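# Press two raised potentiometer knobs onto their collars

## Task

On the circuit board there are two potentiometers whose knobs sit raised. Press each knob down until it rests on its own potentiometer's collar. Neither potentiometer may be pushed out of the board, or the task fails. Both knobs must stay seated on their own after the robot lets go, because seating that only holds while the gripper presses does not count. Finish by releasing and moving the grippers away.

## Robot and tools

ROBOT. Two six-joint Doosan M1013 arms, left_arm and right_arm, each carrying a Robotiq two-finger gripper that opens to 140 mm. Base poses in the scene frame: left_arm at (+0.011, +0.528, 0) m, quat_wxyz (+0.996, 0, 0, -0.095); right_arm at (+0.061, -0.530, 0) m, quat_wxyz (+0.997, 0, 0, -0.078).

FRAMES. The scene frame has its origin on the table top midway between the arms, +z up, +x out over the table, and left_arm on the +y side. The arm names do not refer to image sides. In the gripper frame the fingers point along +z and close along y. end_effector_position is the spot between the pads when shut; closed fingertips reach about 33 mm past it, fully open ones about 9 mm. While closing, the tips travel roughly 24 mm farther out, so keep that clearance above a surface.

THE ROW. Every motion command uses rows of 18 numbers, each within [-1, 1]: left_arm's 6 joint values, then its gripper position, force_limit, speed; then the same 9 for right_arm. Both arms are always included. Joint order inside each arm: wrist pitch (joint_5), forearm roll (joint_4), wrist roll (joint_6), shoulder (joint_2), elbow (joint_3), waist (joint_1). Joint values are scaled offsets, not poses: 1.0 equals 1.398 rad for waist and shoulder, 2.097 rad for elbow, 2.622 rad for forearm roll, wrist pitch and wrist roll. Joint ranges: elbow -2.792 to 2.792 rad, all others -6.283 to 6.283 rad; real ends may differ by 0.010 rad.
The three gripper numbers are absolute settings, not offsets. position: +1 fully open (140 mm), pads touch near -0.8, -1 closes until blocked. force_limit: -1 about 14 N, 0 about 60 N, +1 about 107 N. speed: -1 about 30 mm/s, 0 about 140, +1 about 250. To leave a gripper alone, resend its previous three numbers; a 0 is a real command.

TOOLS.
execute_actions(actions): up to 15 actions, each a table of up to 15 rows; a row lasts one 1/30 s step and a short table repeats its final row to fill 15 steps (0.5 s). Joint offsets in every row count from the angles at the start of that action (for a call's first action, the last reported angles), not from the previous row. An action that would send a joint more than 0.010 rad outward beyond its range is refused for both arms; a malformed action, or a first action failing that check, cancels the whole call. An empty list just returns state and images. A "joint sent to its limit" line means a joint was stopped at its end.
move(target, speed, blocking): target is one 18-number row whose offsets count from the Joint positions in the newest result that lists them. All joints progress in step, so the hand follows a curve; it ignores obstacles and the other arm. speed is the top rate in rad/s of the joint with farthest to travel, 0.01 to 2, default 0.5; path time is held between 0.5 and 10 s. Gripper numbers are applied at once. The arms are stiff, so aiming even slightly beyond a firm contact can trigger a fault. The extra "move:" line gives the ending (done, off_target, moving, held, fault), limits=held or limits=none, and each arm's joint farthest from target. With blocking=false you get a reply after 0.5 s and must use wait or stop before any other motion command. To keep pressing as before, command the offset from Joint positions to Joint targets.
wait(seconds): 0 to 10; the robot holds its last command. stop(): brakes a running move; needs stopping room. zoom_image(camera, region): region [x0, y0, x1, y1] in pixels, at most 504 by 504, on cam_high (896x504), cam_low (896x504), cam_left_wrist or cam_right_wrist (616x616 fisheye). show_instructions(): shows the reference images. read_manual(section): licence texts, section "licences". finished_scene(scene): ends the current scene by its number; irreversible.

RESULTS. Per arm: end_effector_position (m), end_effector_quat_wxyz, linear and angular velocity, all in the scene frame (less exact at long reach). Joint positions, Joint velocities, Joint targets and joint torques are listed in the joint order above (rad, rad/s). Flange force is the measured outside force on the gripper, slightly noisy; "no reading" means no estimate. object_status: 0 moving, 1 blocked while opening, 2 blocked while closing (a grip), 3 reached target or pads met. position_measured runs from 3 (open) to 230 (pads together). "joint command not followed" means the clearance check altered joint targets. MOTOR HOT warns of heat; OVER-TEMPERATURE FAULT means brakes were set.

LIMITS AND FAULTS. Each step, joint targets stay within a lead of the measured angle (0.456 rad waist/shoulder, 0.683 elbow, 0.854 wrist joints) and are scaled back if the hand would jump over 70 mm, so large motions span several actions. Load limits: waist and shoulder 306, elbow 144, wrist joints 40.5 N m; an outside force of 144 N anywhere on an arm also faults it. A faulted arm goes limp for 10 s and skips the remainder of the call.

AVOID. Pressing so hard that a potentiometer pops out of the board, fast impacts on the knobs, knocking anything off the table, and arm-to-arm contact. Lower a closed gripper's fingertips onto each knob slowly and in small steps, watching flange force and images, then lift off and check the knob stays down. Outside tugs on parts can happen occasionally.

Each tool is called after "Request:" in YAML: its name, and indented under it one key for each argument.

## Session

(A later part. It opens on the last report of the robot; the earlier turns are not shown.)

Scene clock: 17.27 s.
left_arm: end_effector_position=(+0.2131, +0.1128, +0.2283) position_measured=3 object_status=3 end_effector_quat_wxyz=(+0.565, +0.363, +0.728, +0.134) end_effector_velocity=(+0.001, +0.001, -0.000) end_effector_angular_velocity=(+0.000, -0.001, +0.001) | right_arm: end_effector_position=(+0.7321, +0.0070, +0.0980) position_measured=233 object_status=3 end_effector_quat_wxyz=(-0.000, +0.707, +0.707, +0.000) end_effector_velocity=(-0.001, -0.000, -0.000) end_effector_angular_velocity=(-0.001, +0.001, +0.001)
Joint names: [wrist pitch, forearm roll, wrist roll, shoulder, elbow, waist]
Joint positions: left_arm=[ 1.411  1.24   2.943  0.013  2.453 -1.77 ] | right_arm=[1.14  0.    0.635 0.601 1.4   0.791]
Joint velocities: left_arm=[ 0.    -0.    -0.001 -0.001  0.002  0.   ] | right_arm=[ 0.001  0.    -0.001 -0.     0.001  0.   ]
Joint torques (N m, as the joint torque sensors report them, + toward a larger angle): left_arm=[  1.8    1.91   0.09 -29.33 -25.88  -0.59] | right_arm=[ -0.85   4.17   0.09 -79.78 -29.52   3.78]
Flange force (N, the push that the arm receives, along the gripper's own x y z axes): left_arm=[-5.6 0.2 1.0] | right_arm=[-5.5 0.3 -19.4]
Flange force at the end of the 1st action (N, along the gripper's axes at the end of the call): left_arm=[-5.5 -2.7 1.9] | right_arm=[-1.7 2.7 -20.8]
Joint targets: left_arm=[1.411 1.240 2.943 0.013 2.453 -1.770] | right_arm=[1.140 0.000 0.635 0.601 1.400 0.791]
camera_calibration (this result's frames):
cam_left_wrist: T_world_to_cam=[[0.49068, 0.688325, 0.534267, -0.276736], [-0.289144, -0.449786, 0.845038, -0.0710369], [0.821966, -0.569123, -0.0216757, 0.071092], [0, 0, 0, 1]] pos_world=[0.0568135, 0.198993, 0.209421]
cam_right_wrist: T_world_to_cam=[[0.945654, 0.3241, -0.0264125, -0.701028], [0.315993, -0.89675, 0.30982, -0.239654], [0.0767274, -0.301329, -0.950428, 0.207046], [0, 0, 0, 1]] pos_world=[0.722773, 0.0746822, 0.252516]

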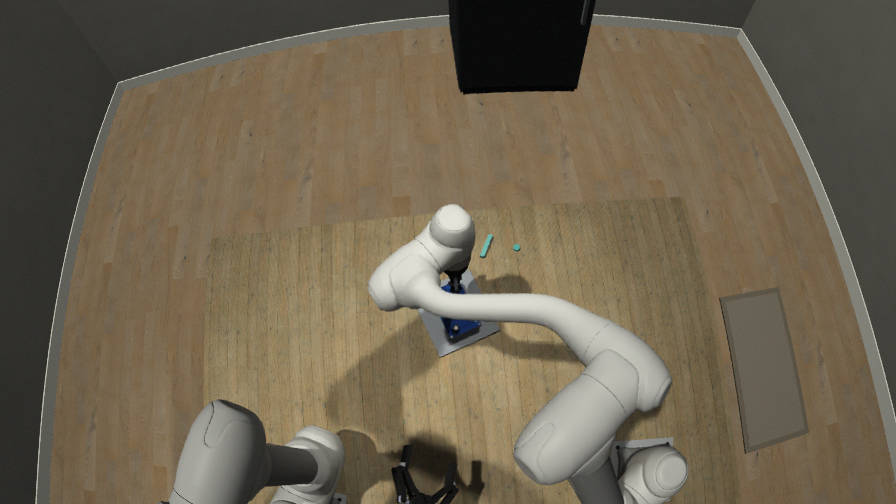

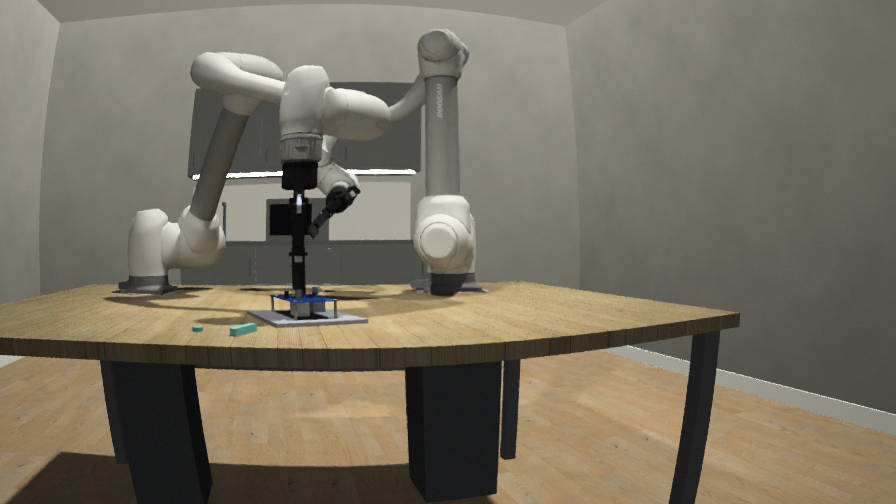

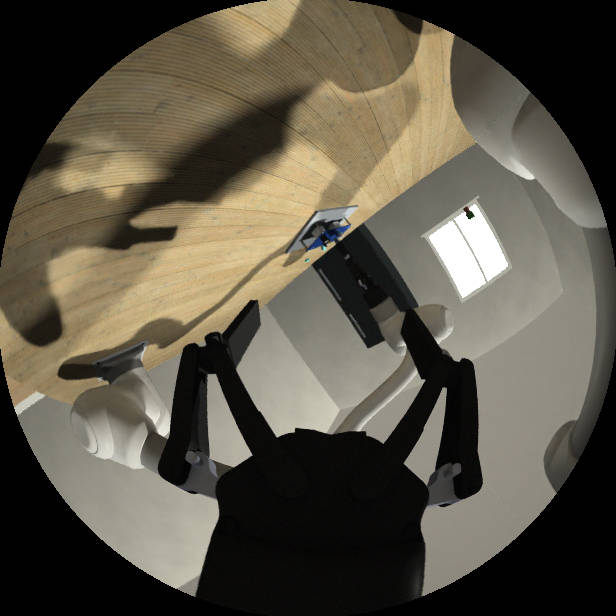

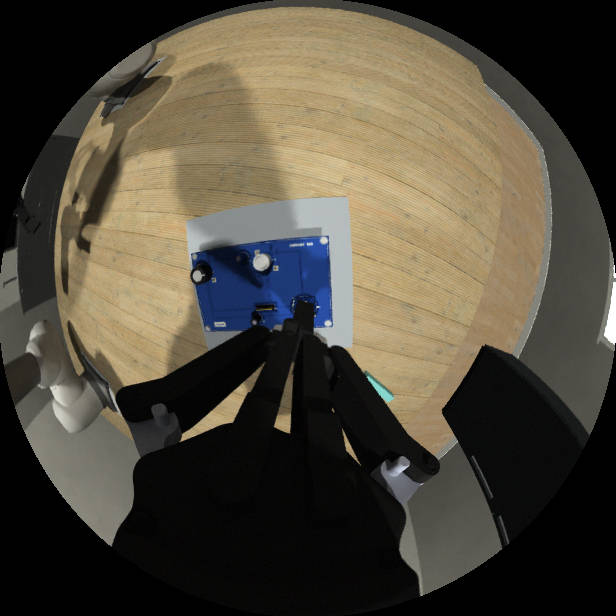

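Request:
execute_actions:
  actions:
    - [[0,0,0,0,0,0,1,0,0, -0.00074,0,0,0.00064,0.0005,0,-1,0,0.5]]
    - [[0,0,0,0,0,0,1,0,0, -0.00074,0,0,0.00064,0.0005,0,-1,0,0.5]]
    - [[0,0,0,0,0,0,1,0,0, -0.00074,0,0,0.00064,0.0005,0,-1,0,0.5]]

Request:
zoom_image:
  camera: "cam_low"
  region: [285, 275, 325, 310]

Scene clock: 19.03 s.
left_arm: end_effector_position=(+0.2131, +0.1128, +0.2283) position_measured=3 object_status=3 end_effector_quat_wxyz=(+0.565, +0.363, +0.728, +0.134) end_effector_velocity=(-0.000, -0.001, +0.000) end_effector_angular_velocity=(-0.001, +0.001, -0.000) | right_arm: end_effector_position=(+0.7321, +0.0070, +0.0942) position_measured=233 object_status=3 end_effector_quat_wxyz=(-0.000, +0.707, +0.707, +0.000) end_effector_velocity=(+0.000, +0.000, +0.000) end_effector_angular_velocity=(+0.001, -0.001, +0.001)
Joint names: [wrist pitch, forearm roll, wrist roll, shoulder, elbow, waist]
Joint positions: left_arm=[ 1.411  1.24   2.943  0.013  2.453 -1.77 ] | right_arm=[1.134 0.    0.635 0.604 1.403 0.791]
Joint velocities: left_arm=[-0.    -0.    -0.    -0.    -0.001 -0.   ] | right_arm=[-0.001  0.    -0.001 -0.    -0.    -0.   ]
Joint torques (N m, as the joint torque sensors report them, + toward a larger angle): left_arm=[  1.75   1.95   0.19 -28.52 -26.21  -0.34] | right_arm=[ -1.09   4.27   0.29 -78.09 -28.77   2.95]
Flange force (N, the push that the arm receives, along the gripper's own x y z axes): left_arm=[-5.5 1.8 -0.3] | right_arm=[-5.3 -0.6 -21.5]
Flange force at the end of the 1st action (N, along the gripper's axes at the end of the call): left_arm=[-5.6 2.1 -1.9] | right_arm=[-3.0 0.8 -19.6]
Flange force at the end of the 2nd action (N, along the gripper's axes at the end of the call): left_arm=[-5.4 -0.2 1.2] | right_arm=[-4.1 1.0 -20.6]
Joint targets: left_arm=[1.411 1.240 2.943 0.013 2.453 -1.770] | right_arm=[1.134 0.000 0.635 0.604 1.403 0.791]
camera_calibration (this result's frames):
cam_left_wrist: T_world_to_cam=[[0.49068, 0.688325, 0.534267, -0.276735], [-0.289144, -0.449785, 0.845038, -0.071037], [0.821966, -0.569124, -0.0216756, 0.071092], [0, 0, 0, 1]] pos_world=[0.0568135, 0.198993, 0.209421]
cam_right_wrist: T_world_to_cam=[[0.945654, 0.324099, -0.0264193, -0.70113], [0.315994, -0.896749, 0.309822, -0.238453], [0.0767218, -0.301333, -0.950427, 0.20336], [0, 0, 0, 1]] pos_world=[0.722774, 0.0746827, 0.248633]

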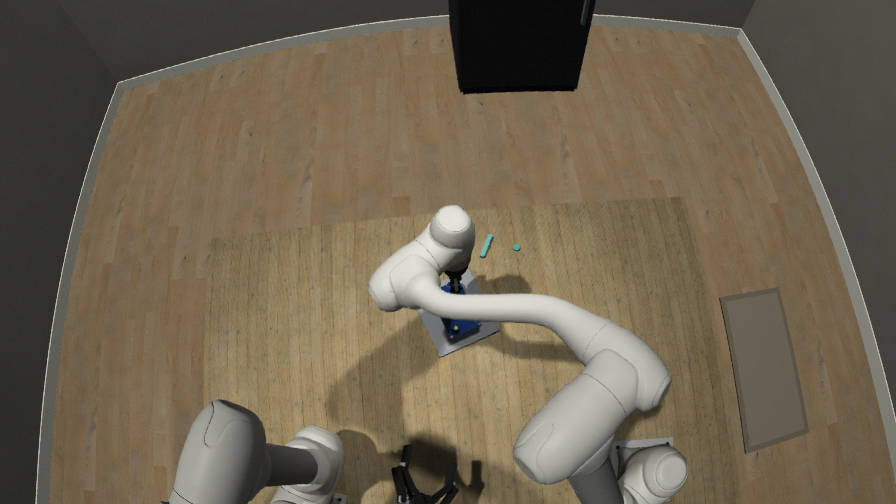

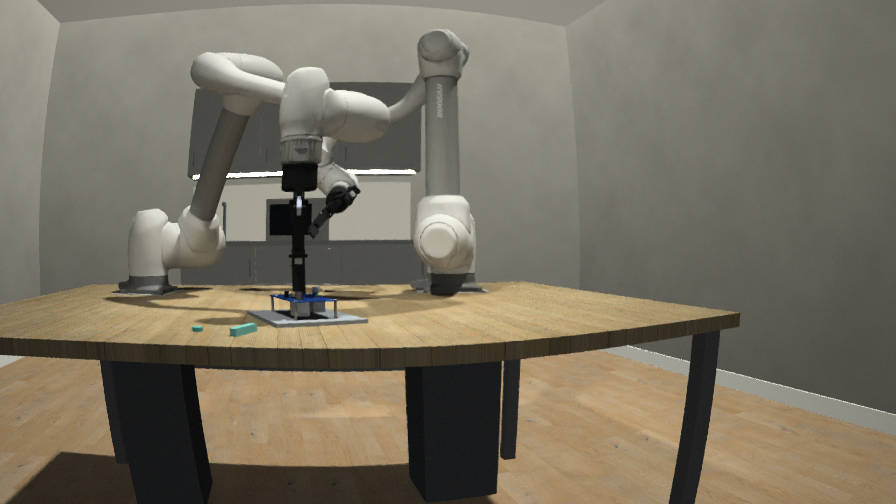

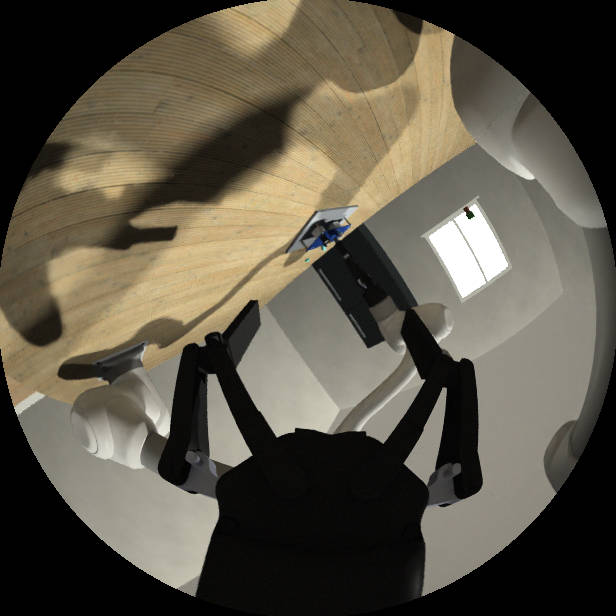

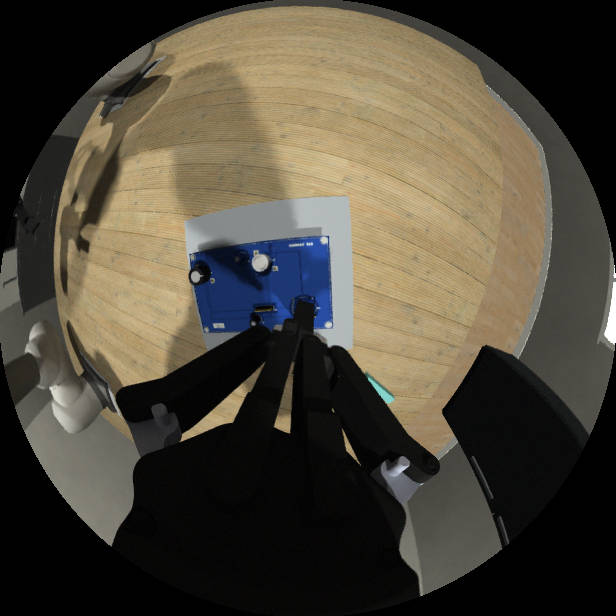

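Region (285, 275, 325, 310) of cam_low's 896x504 image, scaled by 12.600, with more detail than that image has; it fills the top 441 rows of this view, and the rest is white.

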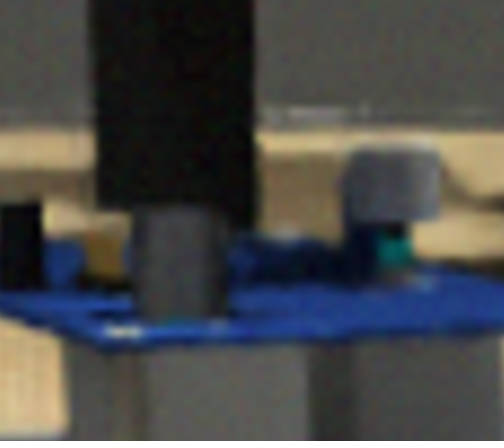

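Request:
wait:
  seconds: 0.1

Request:
zoom_image:
  camera: "cam_low"
  region: [290, 290, 310, 305]

Scene clock: 19.23 s.
left_arm: end_effector_position=(+0.2131, +0.1128, +0.2283) position_measured=3 object_status=3 end_effector_quat_wxyz=(+0.565, +0.363, +0.728, +0.134) end_effector_velocity=(+0.000, +0.001, -0.001) end_effector_angular_velocity=(+0.002, +0.001, -0.002) | right_arm: end_effector_position=(+0.7321, +0.0070, +0.0942) position_measured=233 object_status=3 end_effector_quat_wxyz=(-0.000, +0.707, +0.707, +0.000) end_effector_velocity=(-0.000, -0.000, +0.000) end_effector_angular_velocity=(-0.000, +0.000, -0.000)
Joint names: [wrist pitch, forearm roll, wrist roll, shoulder, elbow, waist]
Joint positions: left_arm=[ 1.411  1.24   2.943  0.013  2.453 -1.77 ] | right_arm=[1.134 0.    0.635 0.604 1.403 0.791]
Joint velocities: left_arm=[-0.002 -0.     0.    -0.     0.002 -0.001] | right_arm=[ 0. -0.  0. -0. -0.  0.]
Joint torques (N m, as the joint torque sensors report them, + toward a larger angle): left_arm=[  1.86   1.83   0.05 -29.15 -26.47  -1.73] | right_arm=[ -1.7    4.3   -0.24 -80.75 -29.2    1.82]
Flange force (N, the push that the arm receives, along the gripper's own x y z axes): left_arm=[-5.7 1.0 4.1] | right_arm=[-1.6 0.9 -20.3]
Joint targets: left_arm=[1.411 1.240 2.943 0.013 2.453 -1.770] | right_arm=[1.134 0.000 0.635 0.604 1.403 0.791]
wait: 0.10 s; at rest by 0.07 s
camera_calibration (this result's frames):
cam_left_wrist: T_world_to_cam=[[0.49068, 0.688325, 0.534267, -0.276736], [-0.289144, -0.449786, 0.845038, -0.0710369], [0.821966, -0.569124, -0.0216757, 0.0710921], [0, 0, 0, 1]] pos_world=[0.0568135, 0.198993, 0.209421]
cam_right_wrist: T_world_to_cam=[[0.945654, 0.324099, -0.0264198, -0.70113], [0.315994, -0.896749, 0.309822, -0.238451], [0.0767213, -0.301333, -0.950427, 0.203355], [0, 0, 0, 1]] pos_world=[0.722774, 0.0746828, 0.248628]

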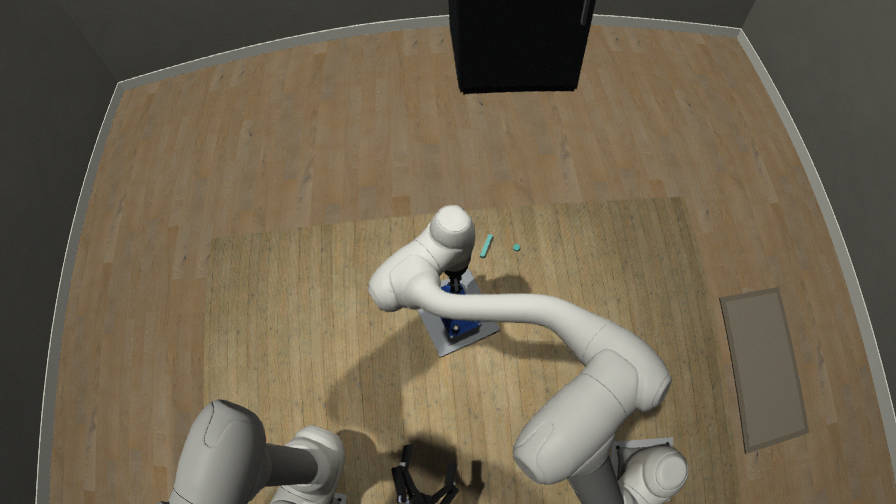

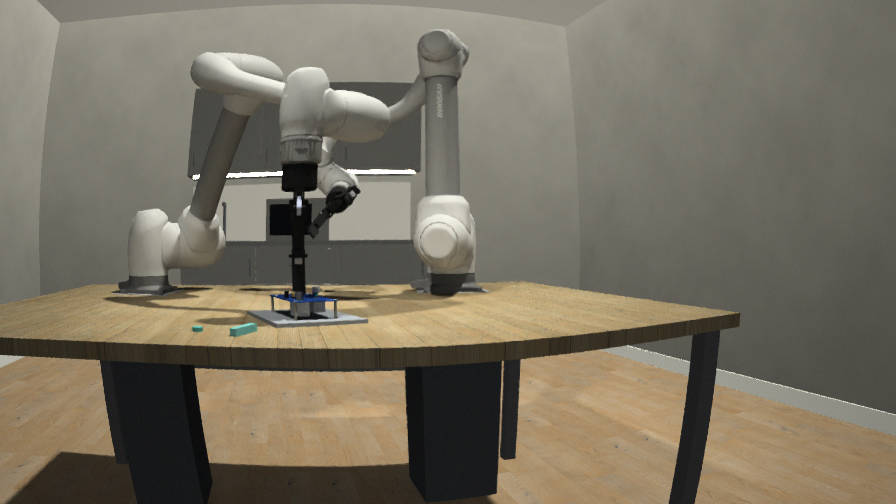

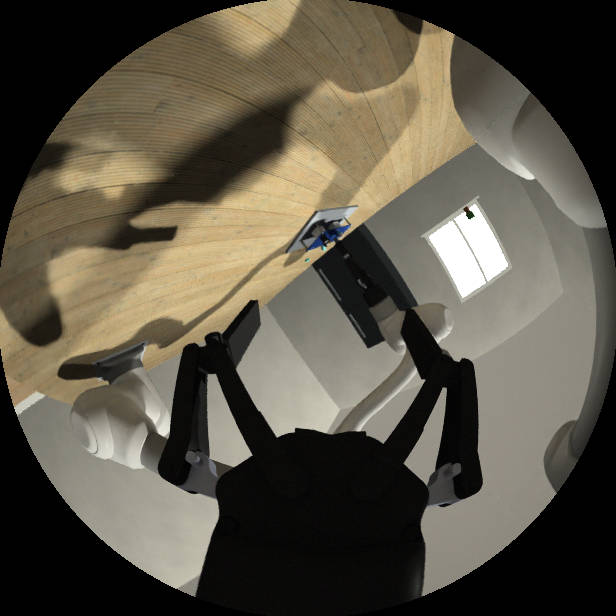

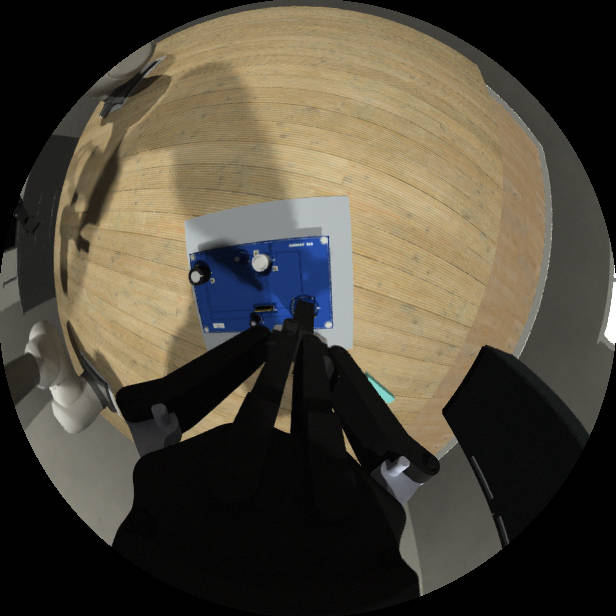

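Region (290, 290, 310, 305) of cam_low's 896x504 image, scaled by 25.200, with more detail than that image has; it fills the top 378 rows of this view, and the rest is white.

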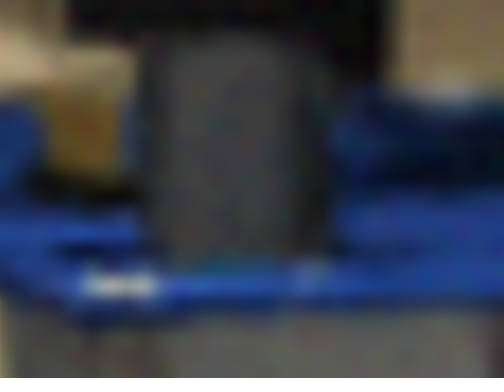

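Request:
execute_actions:
  actions:
    - [[0,0,0,0,0,0,1,0,0, -0.0004,0,0,0.00035,0.00027,0,-1,0,0.5]]
    - [[0,0,0,0,0,0,1,0,0, -0.00029,0,0,0.00025,0.00019,0,-1,0,0.5]]

Request:
wait:
  seconds: 0.1

Scene clock: 20.60 s.
left_arm: end_effector_position=(+0.2131, +0.1128, +0.2283) position_measured=3 object_status=3 end_effector_quat_wxyz=(+0.565, +0.363, +0.728, +0.134) end_effector_velocity=(+0.000, +0.001, -0.000) end_effector_angular_velocity=(+0.001, -0.000, -0.000) | right_arm: end_effector_position=(+0.7321, +0.0070, +0.0929) position_measured=233 object_status=3 end_effector_quat_wxyz=(-0.000, +0.707, +0.707, +0.000) end_effector_velocity=(-0.001, -0.000, -0.000) end_effector_angular_velocity=(-0.001, +0.001, -0.000)
Joint names: [wrist pitch, forearm roll, wrist roll, shoulder, elbow, waist]
Joint positions: left_arm=[ 1.411  1.24   2.943  0.013  2.453 -1.77 ] | right_arm=[1.132 0.    0.635 0.605 1.404 0.791]
Joint velocities: left_arm=[-0.    -0.    -0.     0.     0.001 -0.   ] | right_arm=[ 0.001  0.     0.    -0.     0.001  0.   ]
Joint torques (N m, as the joint torque sensors report them, + toward a larger angle): left_arm=[  1.79   1.99   0.13 -28.32 -26.17  -1.11] | right_arm=[ -1.41   4.18  -0.13 -80.51 -28.89   3.48]
Flange force (N, the push that the arm receives, along the gripper's own x y z axes): left_arm=[-6.1 2.6 1.6] | right_arm=[-3.2 2.2 -20.4]
Flange force at the end of the 1st action (N, along the gripper's axes at the end of the call): left_arm=[-6.1 1.9 1.3] | right_arm=[-3.3 0.9 -20.2]
Joint targets: left_arm=[1.411 1.240 2.943 0.013 2.453 -1.770] | right_arm=[1.132 0.000 0.635 0.605 1.404 0.791]
camera_calibration (this result's frames):
cam_left_wrist: T_world_to_cam=[[0.49068, 0.688325, 0.534267, -0.276735], [-0.289144, -0.449785, 0.845038, -0.071037], [0.821966, -0.569124, -0.0216757, 0.0710921], [0, 0, 0, 1]] pos_world=[0.0568135, 0.198993, 0.209421]
cam_right_wrist: T_world_to_cam=[[0.945654, 0.324099, -0.0264144, -0.701165], [0.315992, -0.89675, 0.309821, -0.238076], [0.0767256, -0.30133, -0.950428, 0.202208], [0, 0, 0, 1]] pos_world=[0.722775, 0.074684, 0.247425]

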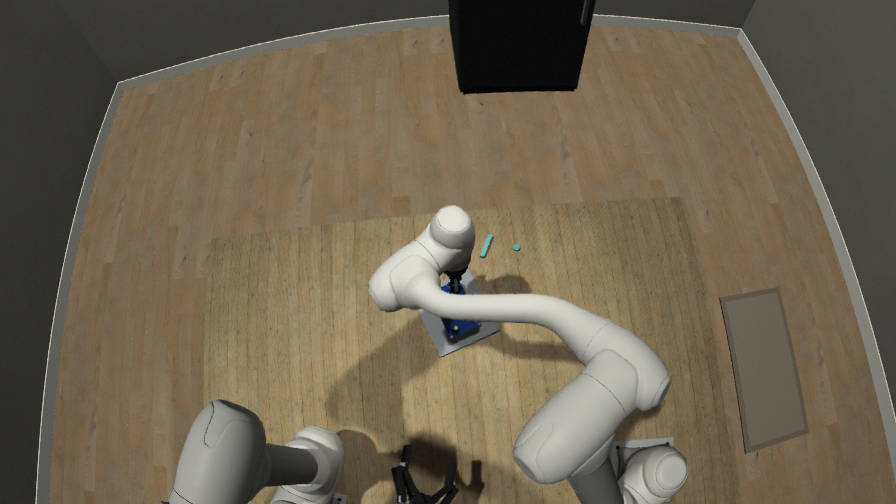

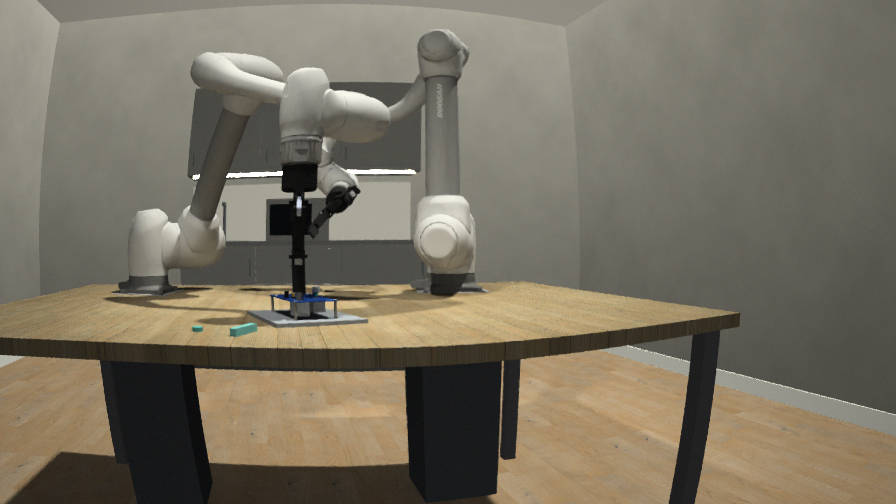

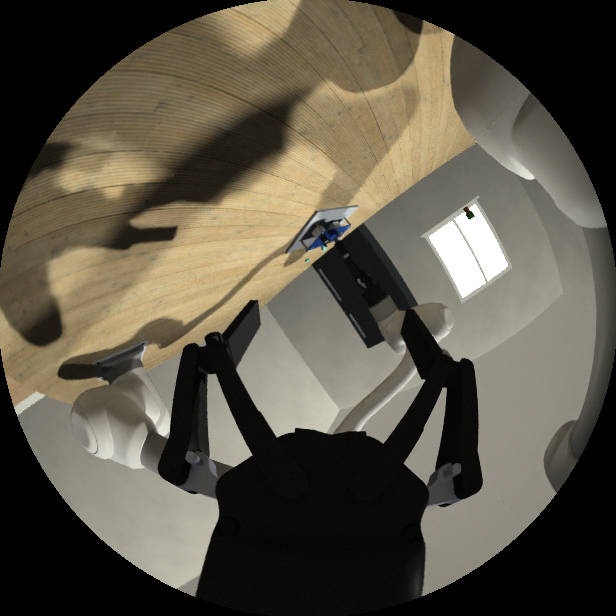

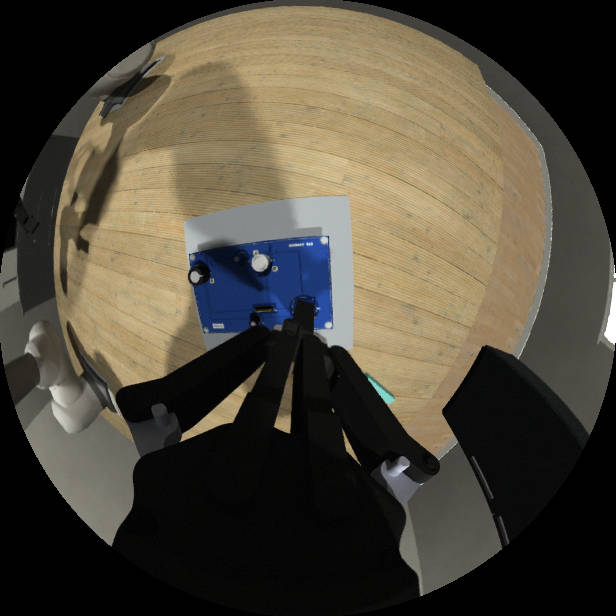

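Scene clock: 20.70 s.
left_arm: end_effector_position=(+0.2131, +0.1128, +0.2283) position_measured=3 object_status=3 end_effector_quat_wxyz=(+0.565, +0.363, +0.728, +0.134) end_effector_velocity=(+0.000, +0.001, -0.000) end_effector_angular_velocity=(+0.001, -0.001, +0.000) | right_arm: end_effector_position=(+0.7321, +0.0070, +0.0929) position_measured=233 object_status=3 end_effector_quat_wxyz=(-0.000, +0.707, +0.707, +0.000) end_effector_velocity=(+0.000, +0.001, +0.000) end_effector_angular_velocity=(+0.002, +0.000, -0.001)
Joint names: [wrist pitch, forearm roll, wrist roll, shoulder, elbow, waist]
Joint positions: left_arm=[ 1.411  1.24   2.943  0.013  2.453 -1.77 ] | right_arm=[1.132 0.    0.635 0.605 1.404 0.791]
Joint velocities: left_arm=[ 0.     0.     0.    -0.     0.001 -0.   ] | right_arm=[-0.     0.002  0.    -0.    -0.001  0.   ]
Joint torques (N m, as the joint torque sensors report them, + toward a larger angle): left_arm=[  1.81   1.93  -0.09 -28.46 -26.22  -1.16] | right_arm=[ -1.2    4.12   0.14 -81.59 -28.78   4.42]
Flange force (N, the push that the arm receives, along the gripper's own x y z axes): left_arm=[-6.4 2.8 2.0] | right_arm=[-3.3 4.4 -19.5]
Joint targets: left_arm=[1.411 1.240 2.943 0.013 2.453 -1.770] | right_arm=[1.132 0.000 0.635 0.605 1.404 0.791]
wait: 0.10 s; no rest
camera_calibration (this result's frames):
cam_left_wrist: T_world_to_cam=[[0.49068, 0.688325, 0.534267, -0.276736], [-0.289144, -0.449786, 0.845038, -0.0710369], [0.821966, -0.569123, -0.0216757, 0.071092], [0, 0, 0, 1]] pos_world=[0.0568135, 0.198993, 0.209421]
cam_right_wrist: T_world_to_cam=[[0.945654, 0.324099, -0.0264143, -0.701165], [0.315992, -0.89675, 0.309821, -0.238076], [0.0767258, -0.30133, -0.950428, 0.202207], [0, 0, 0, 1]] pos_world=[0.722775, 0.074684, 0.247423]

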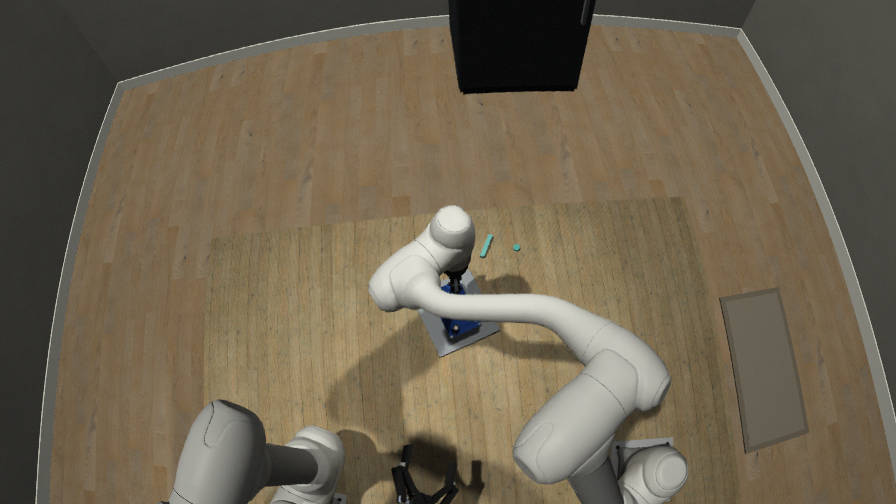

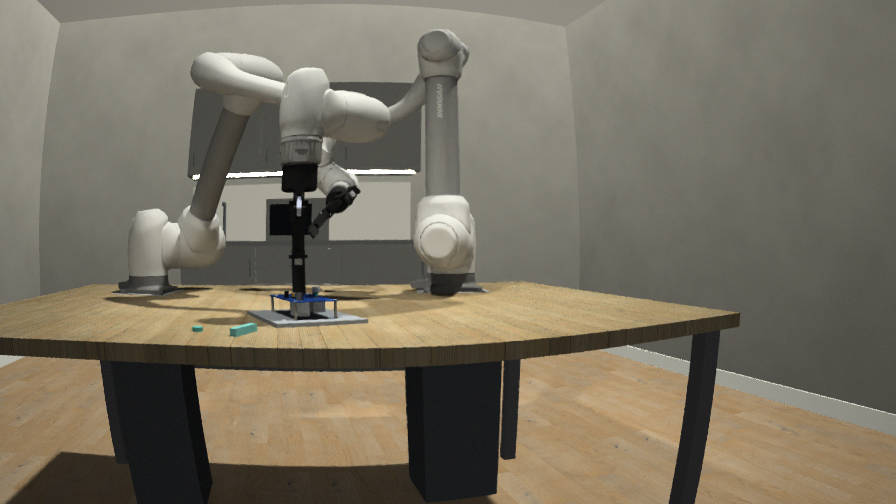

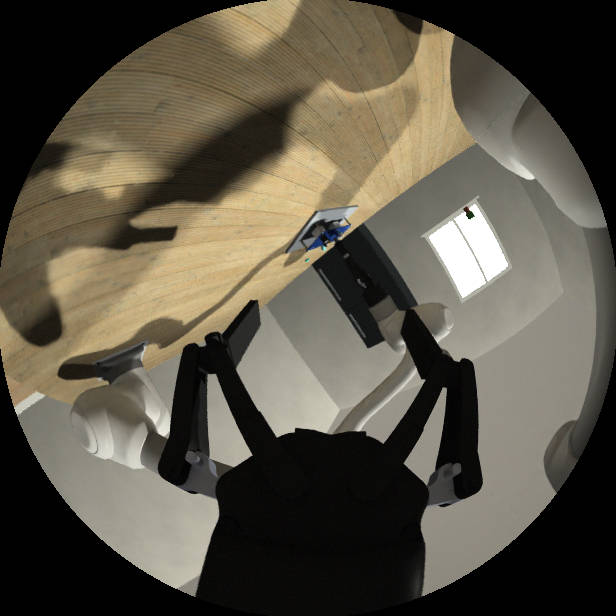

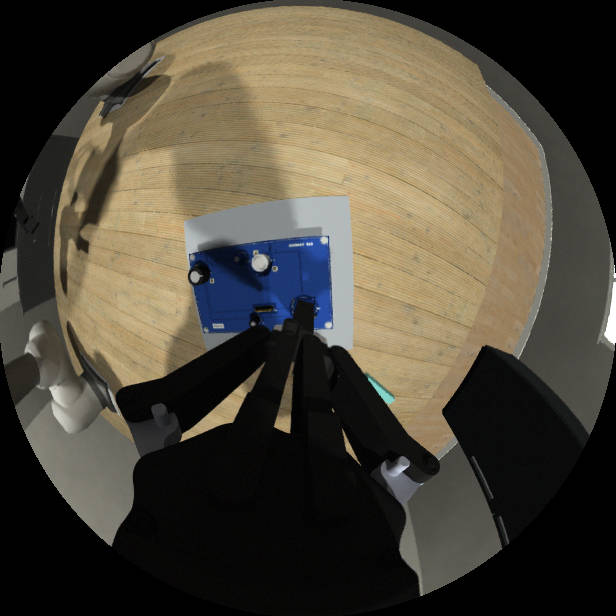

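Request:
execute_actions:
  actions:
    - [[0,0,0,0,0,0,1,0,0, -0.00029,0,0,0.00025,0.00019,0,-1,0,0.5]]

Request:
wait:
  seconds: 0.1

Scene clock: 21.37 s.
left_arm: end_effector_position=(+0.2131, +0.1128, +0.2283) position_measured=3 object_status=3 end_effector_quat_wxyz=(+0.565, +0.363, +0.728, +0.134) end_effector_velocity=(+0.000, +0.000, -0.000) end_effector_angular_velocity=(+0.001, +0.000, +0.000) | right_arm: end_effector_position=(+0.7321, +0.0070, +0.0924) position_measured=233 object_status=3 end_effector_quat_wxyz=(-0.000, +0.707, +0.707, +0.000) end_effector_velocity=(+0.000, -0.000, -0.000) end_effector_angular_velocity=(-0.000, -0.000, +0.000)
Joint names: [wrist pitch, forearm roll, wrist roll, shoulder, elbow, waist]
Joint positions: left_arm=[ 1.411  1.24   2.943  0.013  2.453 -1.77 ] | right_arm=[1.132 0.    0.635 0.605 1.404 0.791]
Joint velocities: left_arm=[-0.    -0.     0.     0.     0.     0.001] | right_arm=[-0. -0. -0.  0.  0. -0.]
Joint torques (N m, as the joint torque sensors report them, + toward a larger angle): left_arm=[  1.84   1.88   0.07 -29.28 -26.22  -0.61] | right_arm=[ -1.3    4.32  -0.12 -81.23 -28.47  -0.18]
Flange force (N, the push that the arm receives, along the gripper's own x y z axes): left_arm=[-5.3 0.2 1.1] | right_arm=[1.4 1.2 -20.0]
Joint targets: left_arm=[1.411 1.240 2.943 0.013 2.453 -1.770] | right_arm=[1.132 0.000 0.635 0.605 1.404 0.791]
camera_calibration (this result's frames):
cam_left_wrist: T_world_to_cam=[[0.49068, 0.688325, 0.534267, -0.276736], [-0.289144, -0.449785, 0.845038, -0.071037], [0.821966, -0.569123, -0.0216755, 0.071092], [0, 0, 0, 1]] pos_world=[0.0568135, 0.198993, 0.209421]
cam_right_wrist: T_world_to_cam=[[0.945655, 0.324099, -0.0264028, -0.701184], [0.315989, -0.896752, 0.309818, -0.237917], [0.0767349, -0.301324, -0.950429, 0.201726], [0, 0, 0, 1]] pos_world=[0.722778, 0.0746856, 0.246924]

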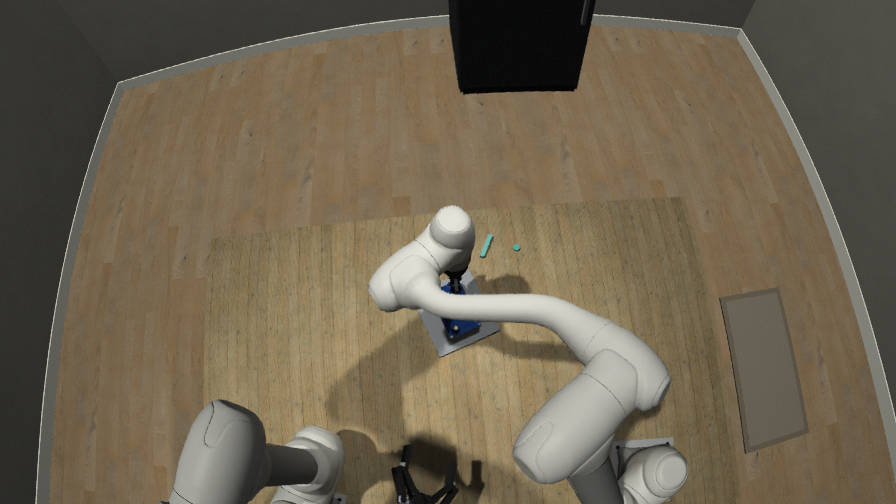

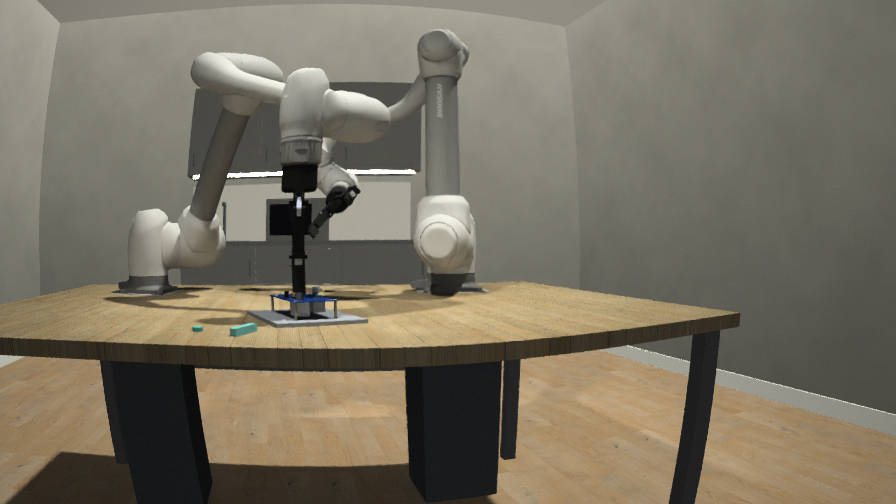

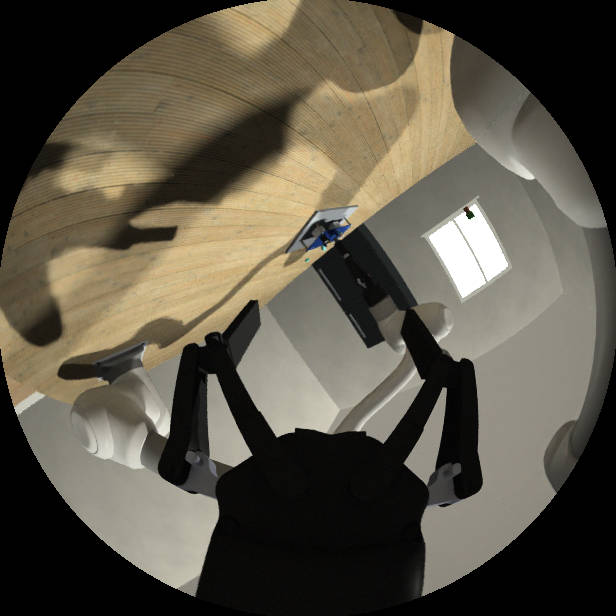

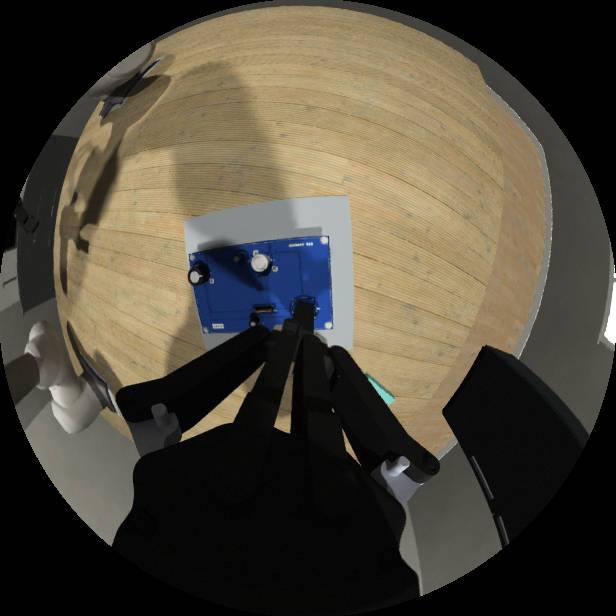

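Scene clock: 21.47 s.
left_arm: end_effector_position=(+0.2131, +0.1128, +0.2283) position_measured=3 object_status=3 end_effector_quat_wxyz=(+0.565, +0.363, +0.728, +0.134) end_effector_velocity=(-0.001, -0.001, +0.000) end_effector_angular_velocity=(-0.001, +0.001, -0.001) | right_arm: end_effector_position=(+0.7321, +0.0070, +0.0924) position_measured=233 object_status=3 end_effector_quat_wxyz=(-0.000, +0.707, +0.707, +0.000) end_effector_velocity=(+0.000, +0.001, +0.001) end_effector_angular_velocity=(+0.002, -0.001, -0.001)
Joint names: [wrist pitch, forearm roll, wrist roll, shoulder, elbow, waist]
Joint positions: left_arm=[ 1.411  1.24   2.943  0.013  2.453 -1.77 ] | right_arm=[1.132 0.    0.635 0.605 1.404 0.791]
Joint velocities: left_arm=[-0.    -0.    -0.001 -0.    -0.001 -0.001] | right_arm=[-0.001  0.002  0.    -0.    -0.001  0.   ]
Joint torques (N m, as the joint torque sensors report them, + toward a larger angle): left_arm=[  1.82   1.89  -0.05 -28.78 -26.47  -0.39] | right_arm=[ -1.03   4.34   0.24 -80.89 -28.71   3.33]
Flange force (N, the push that the arm receives, along the gripper's own x y z axes): left_arm=[-5.1 1.9 0.2] | right_arm=[-3.0 2.8 -19.8]
Joint targets: left_arm=[1.411 1.240 2.943 0.013 2.453 -1.770] | right_arm=[1.132 0.000 0.635 0.605 1.404 0.791]
wait: 0.10 s; no rest
camera_calibration (this result's frames):
cam_left_wrist: T_world_to_cam=[[0.49068, 0.688325, 0.534267, -0.276736], [-0.289144, -0.449786, 0.845038, -0.0710369], [0.821966, -0.569124, -0.0216757, 0.0710921], [0, 0, 0, 1]] pos_world=[0.0568135, 0.198993, 0.209421]
cam_right_wrist: T_world_to_cam=[[0.945655, 0.324099, -0.0264029, -0.701184], [0.315989, -0.896752, 0.309818, -0.237916], [0.0767348, -0.301324, -0.950429, 0.201724], [0, 0, 0, 1]] pos_world=[0.722778, 0.0746857, 0.246922]

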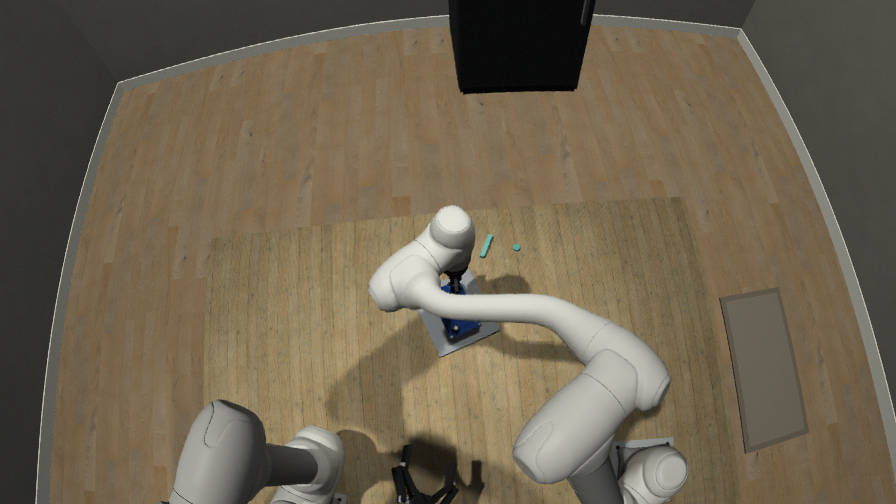

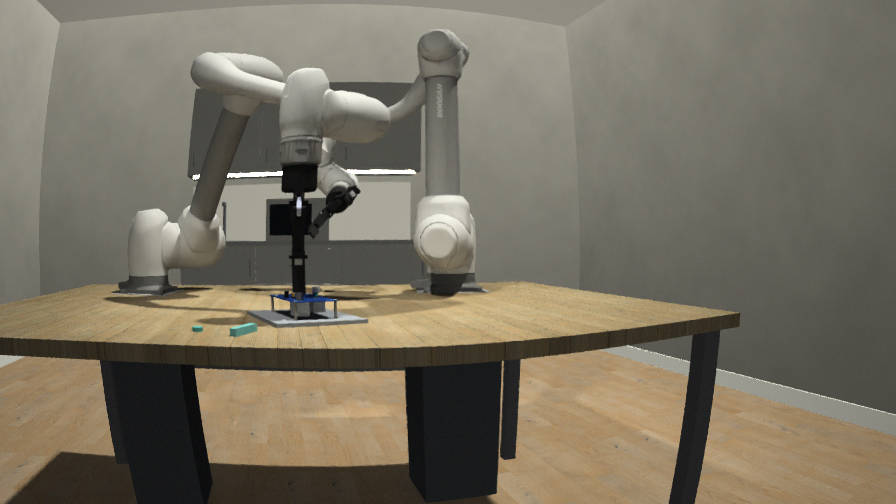

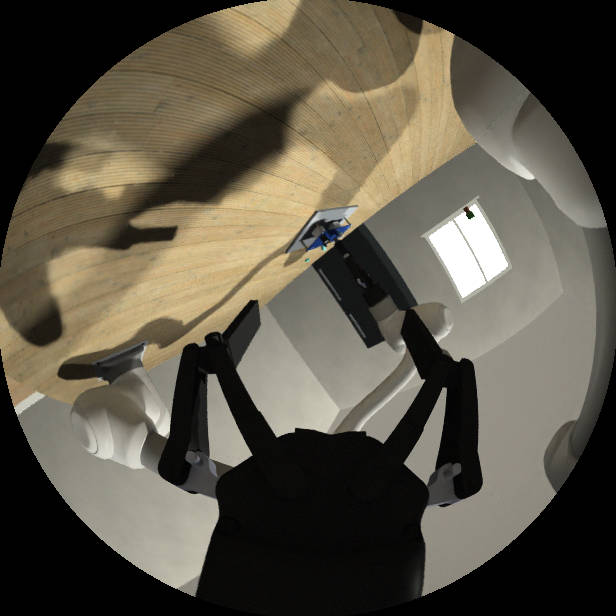

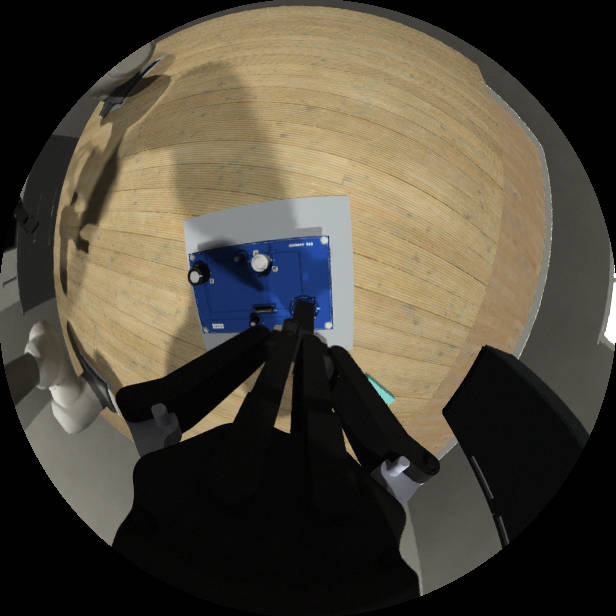

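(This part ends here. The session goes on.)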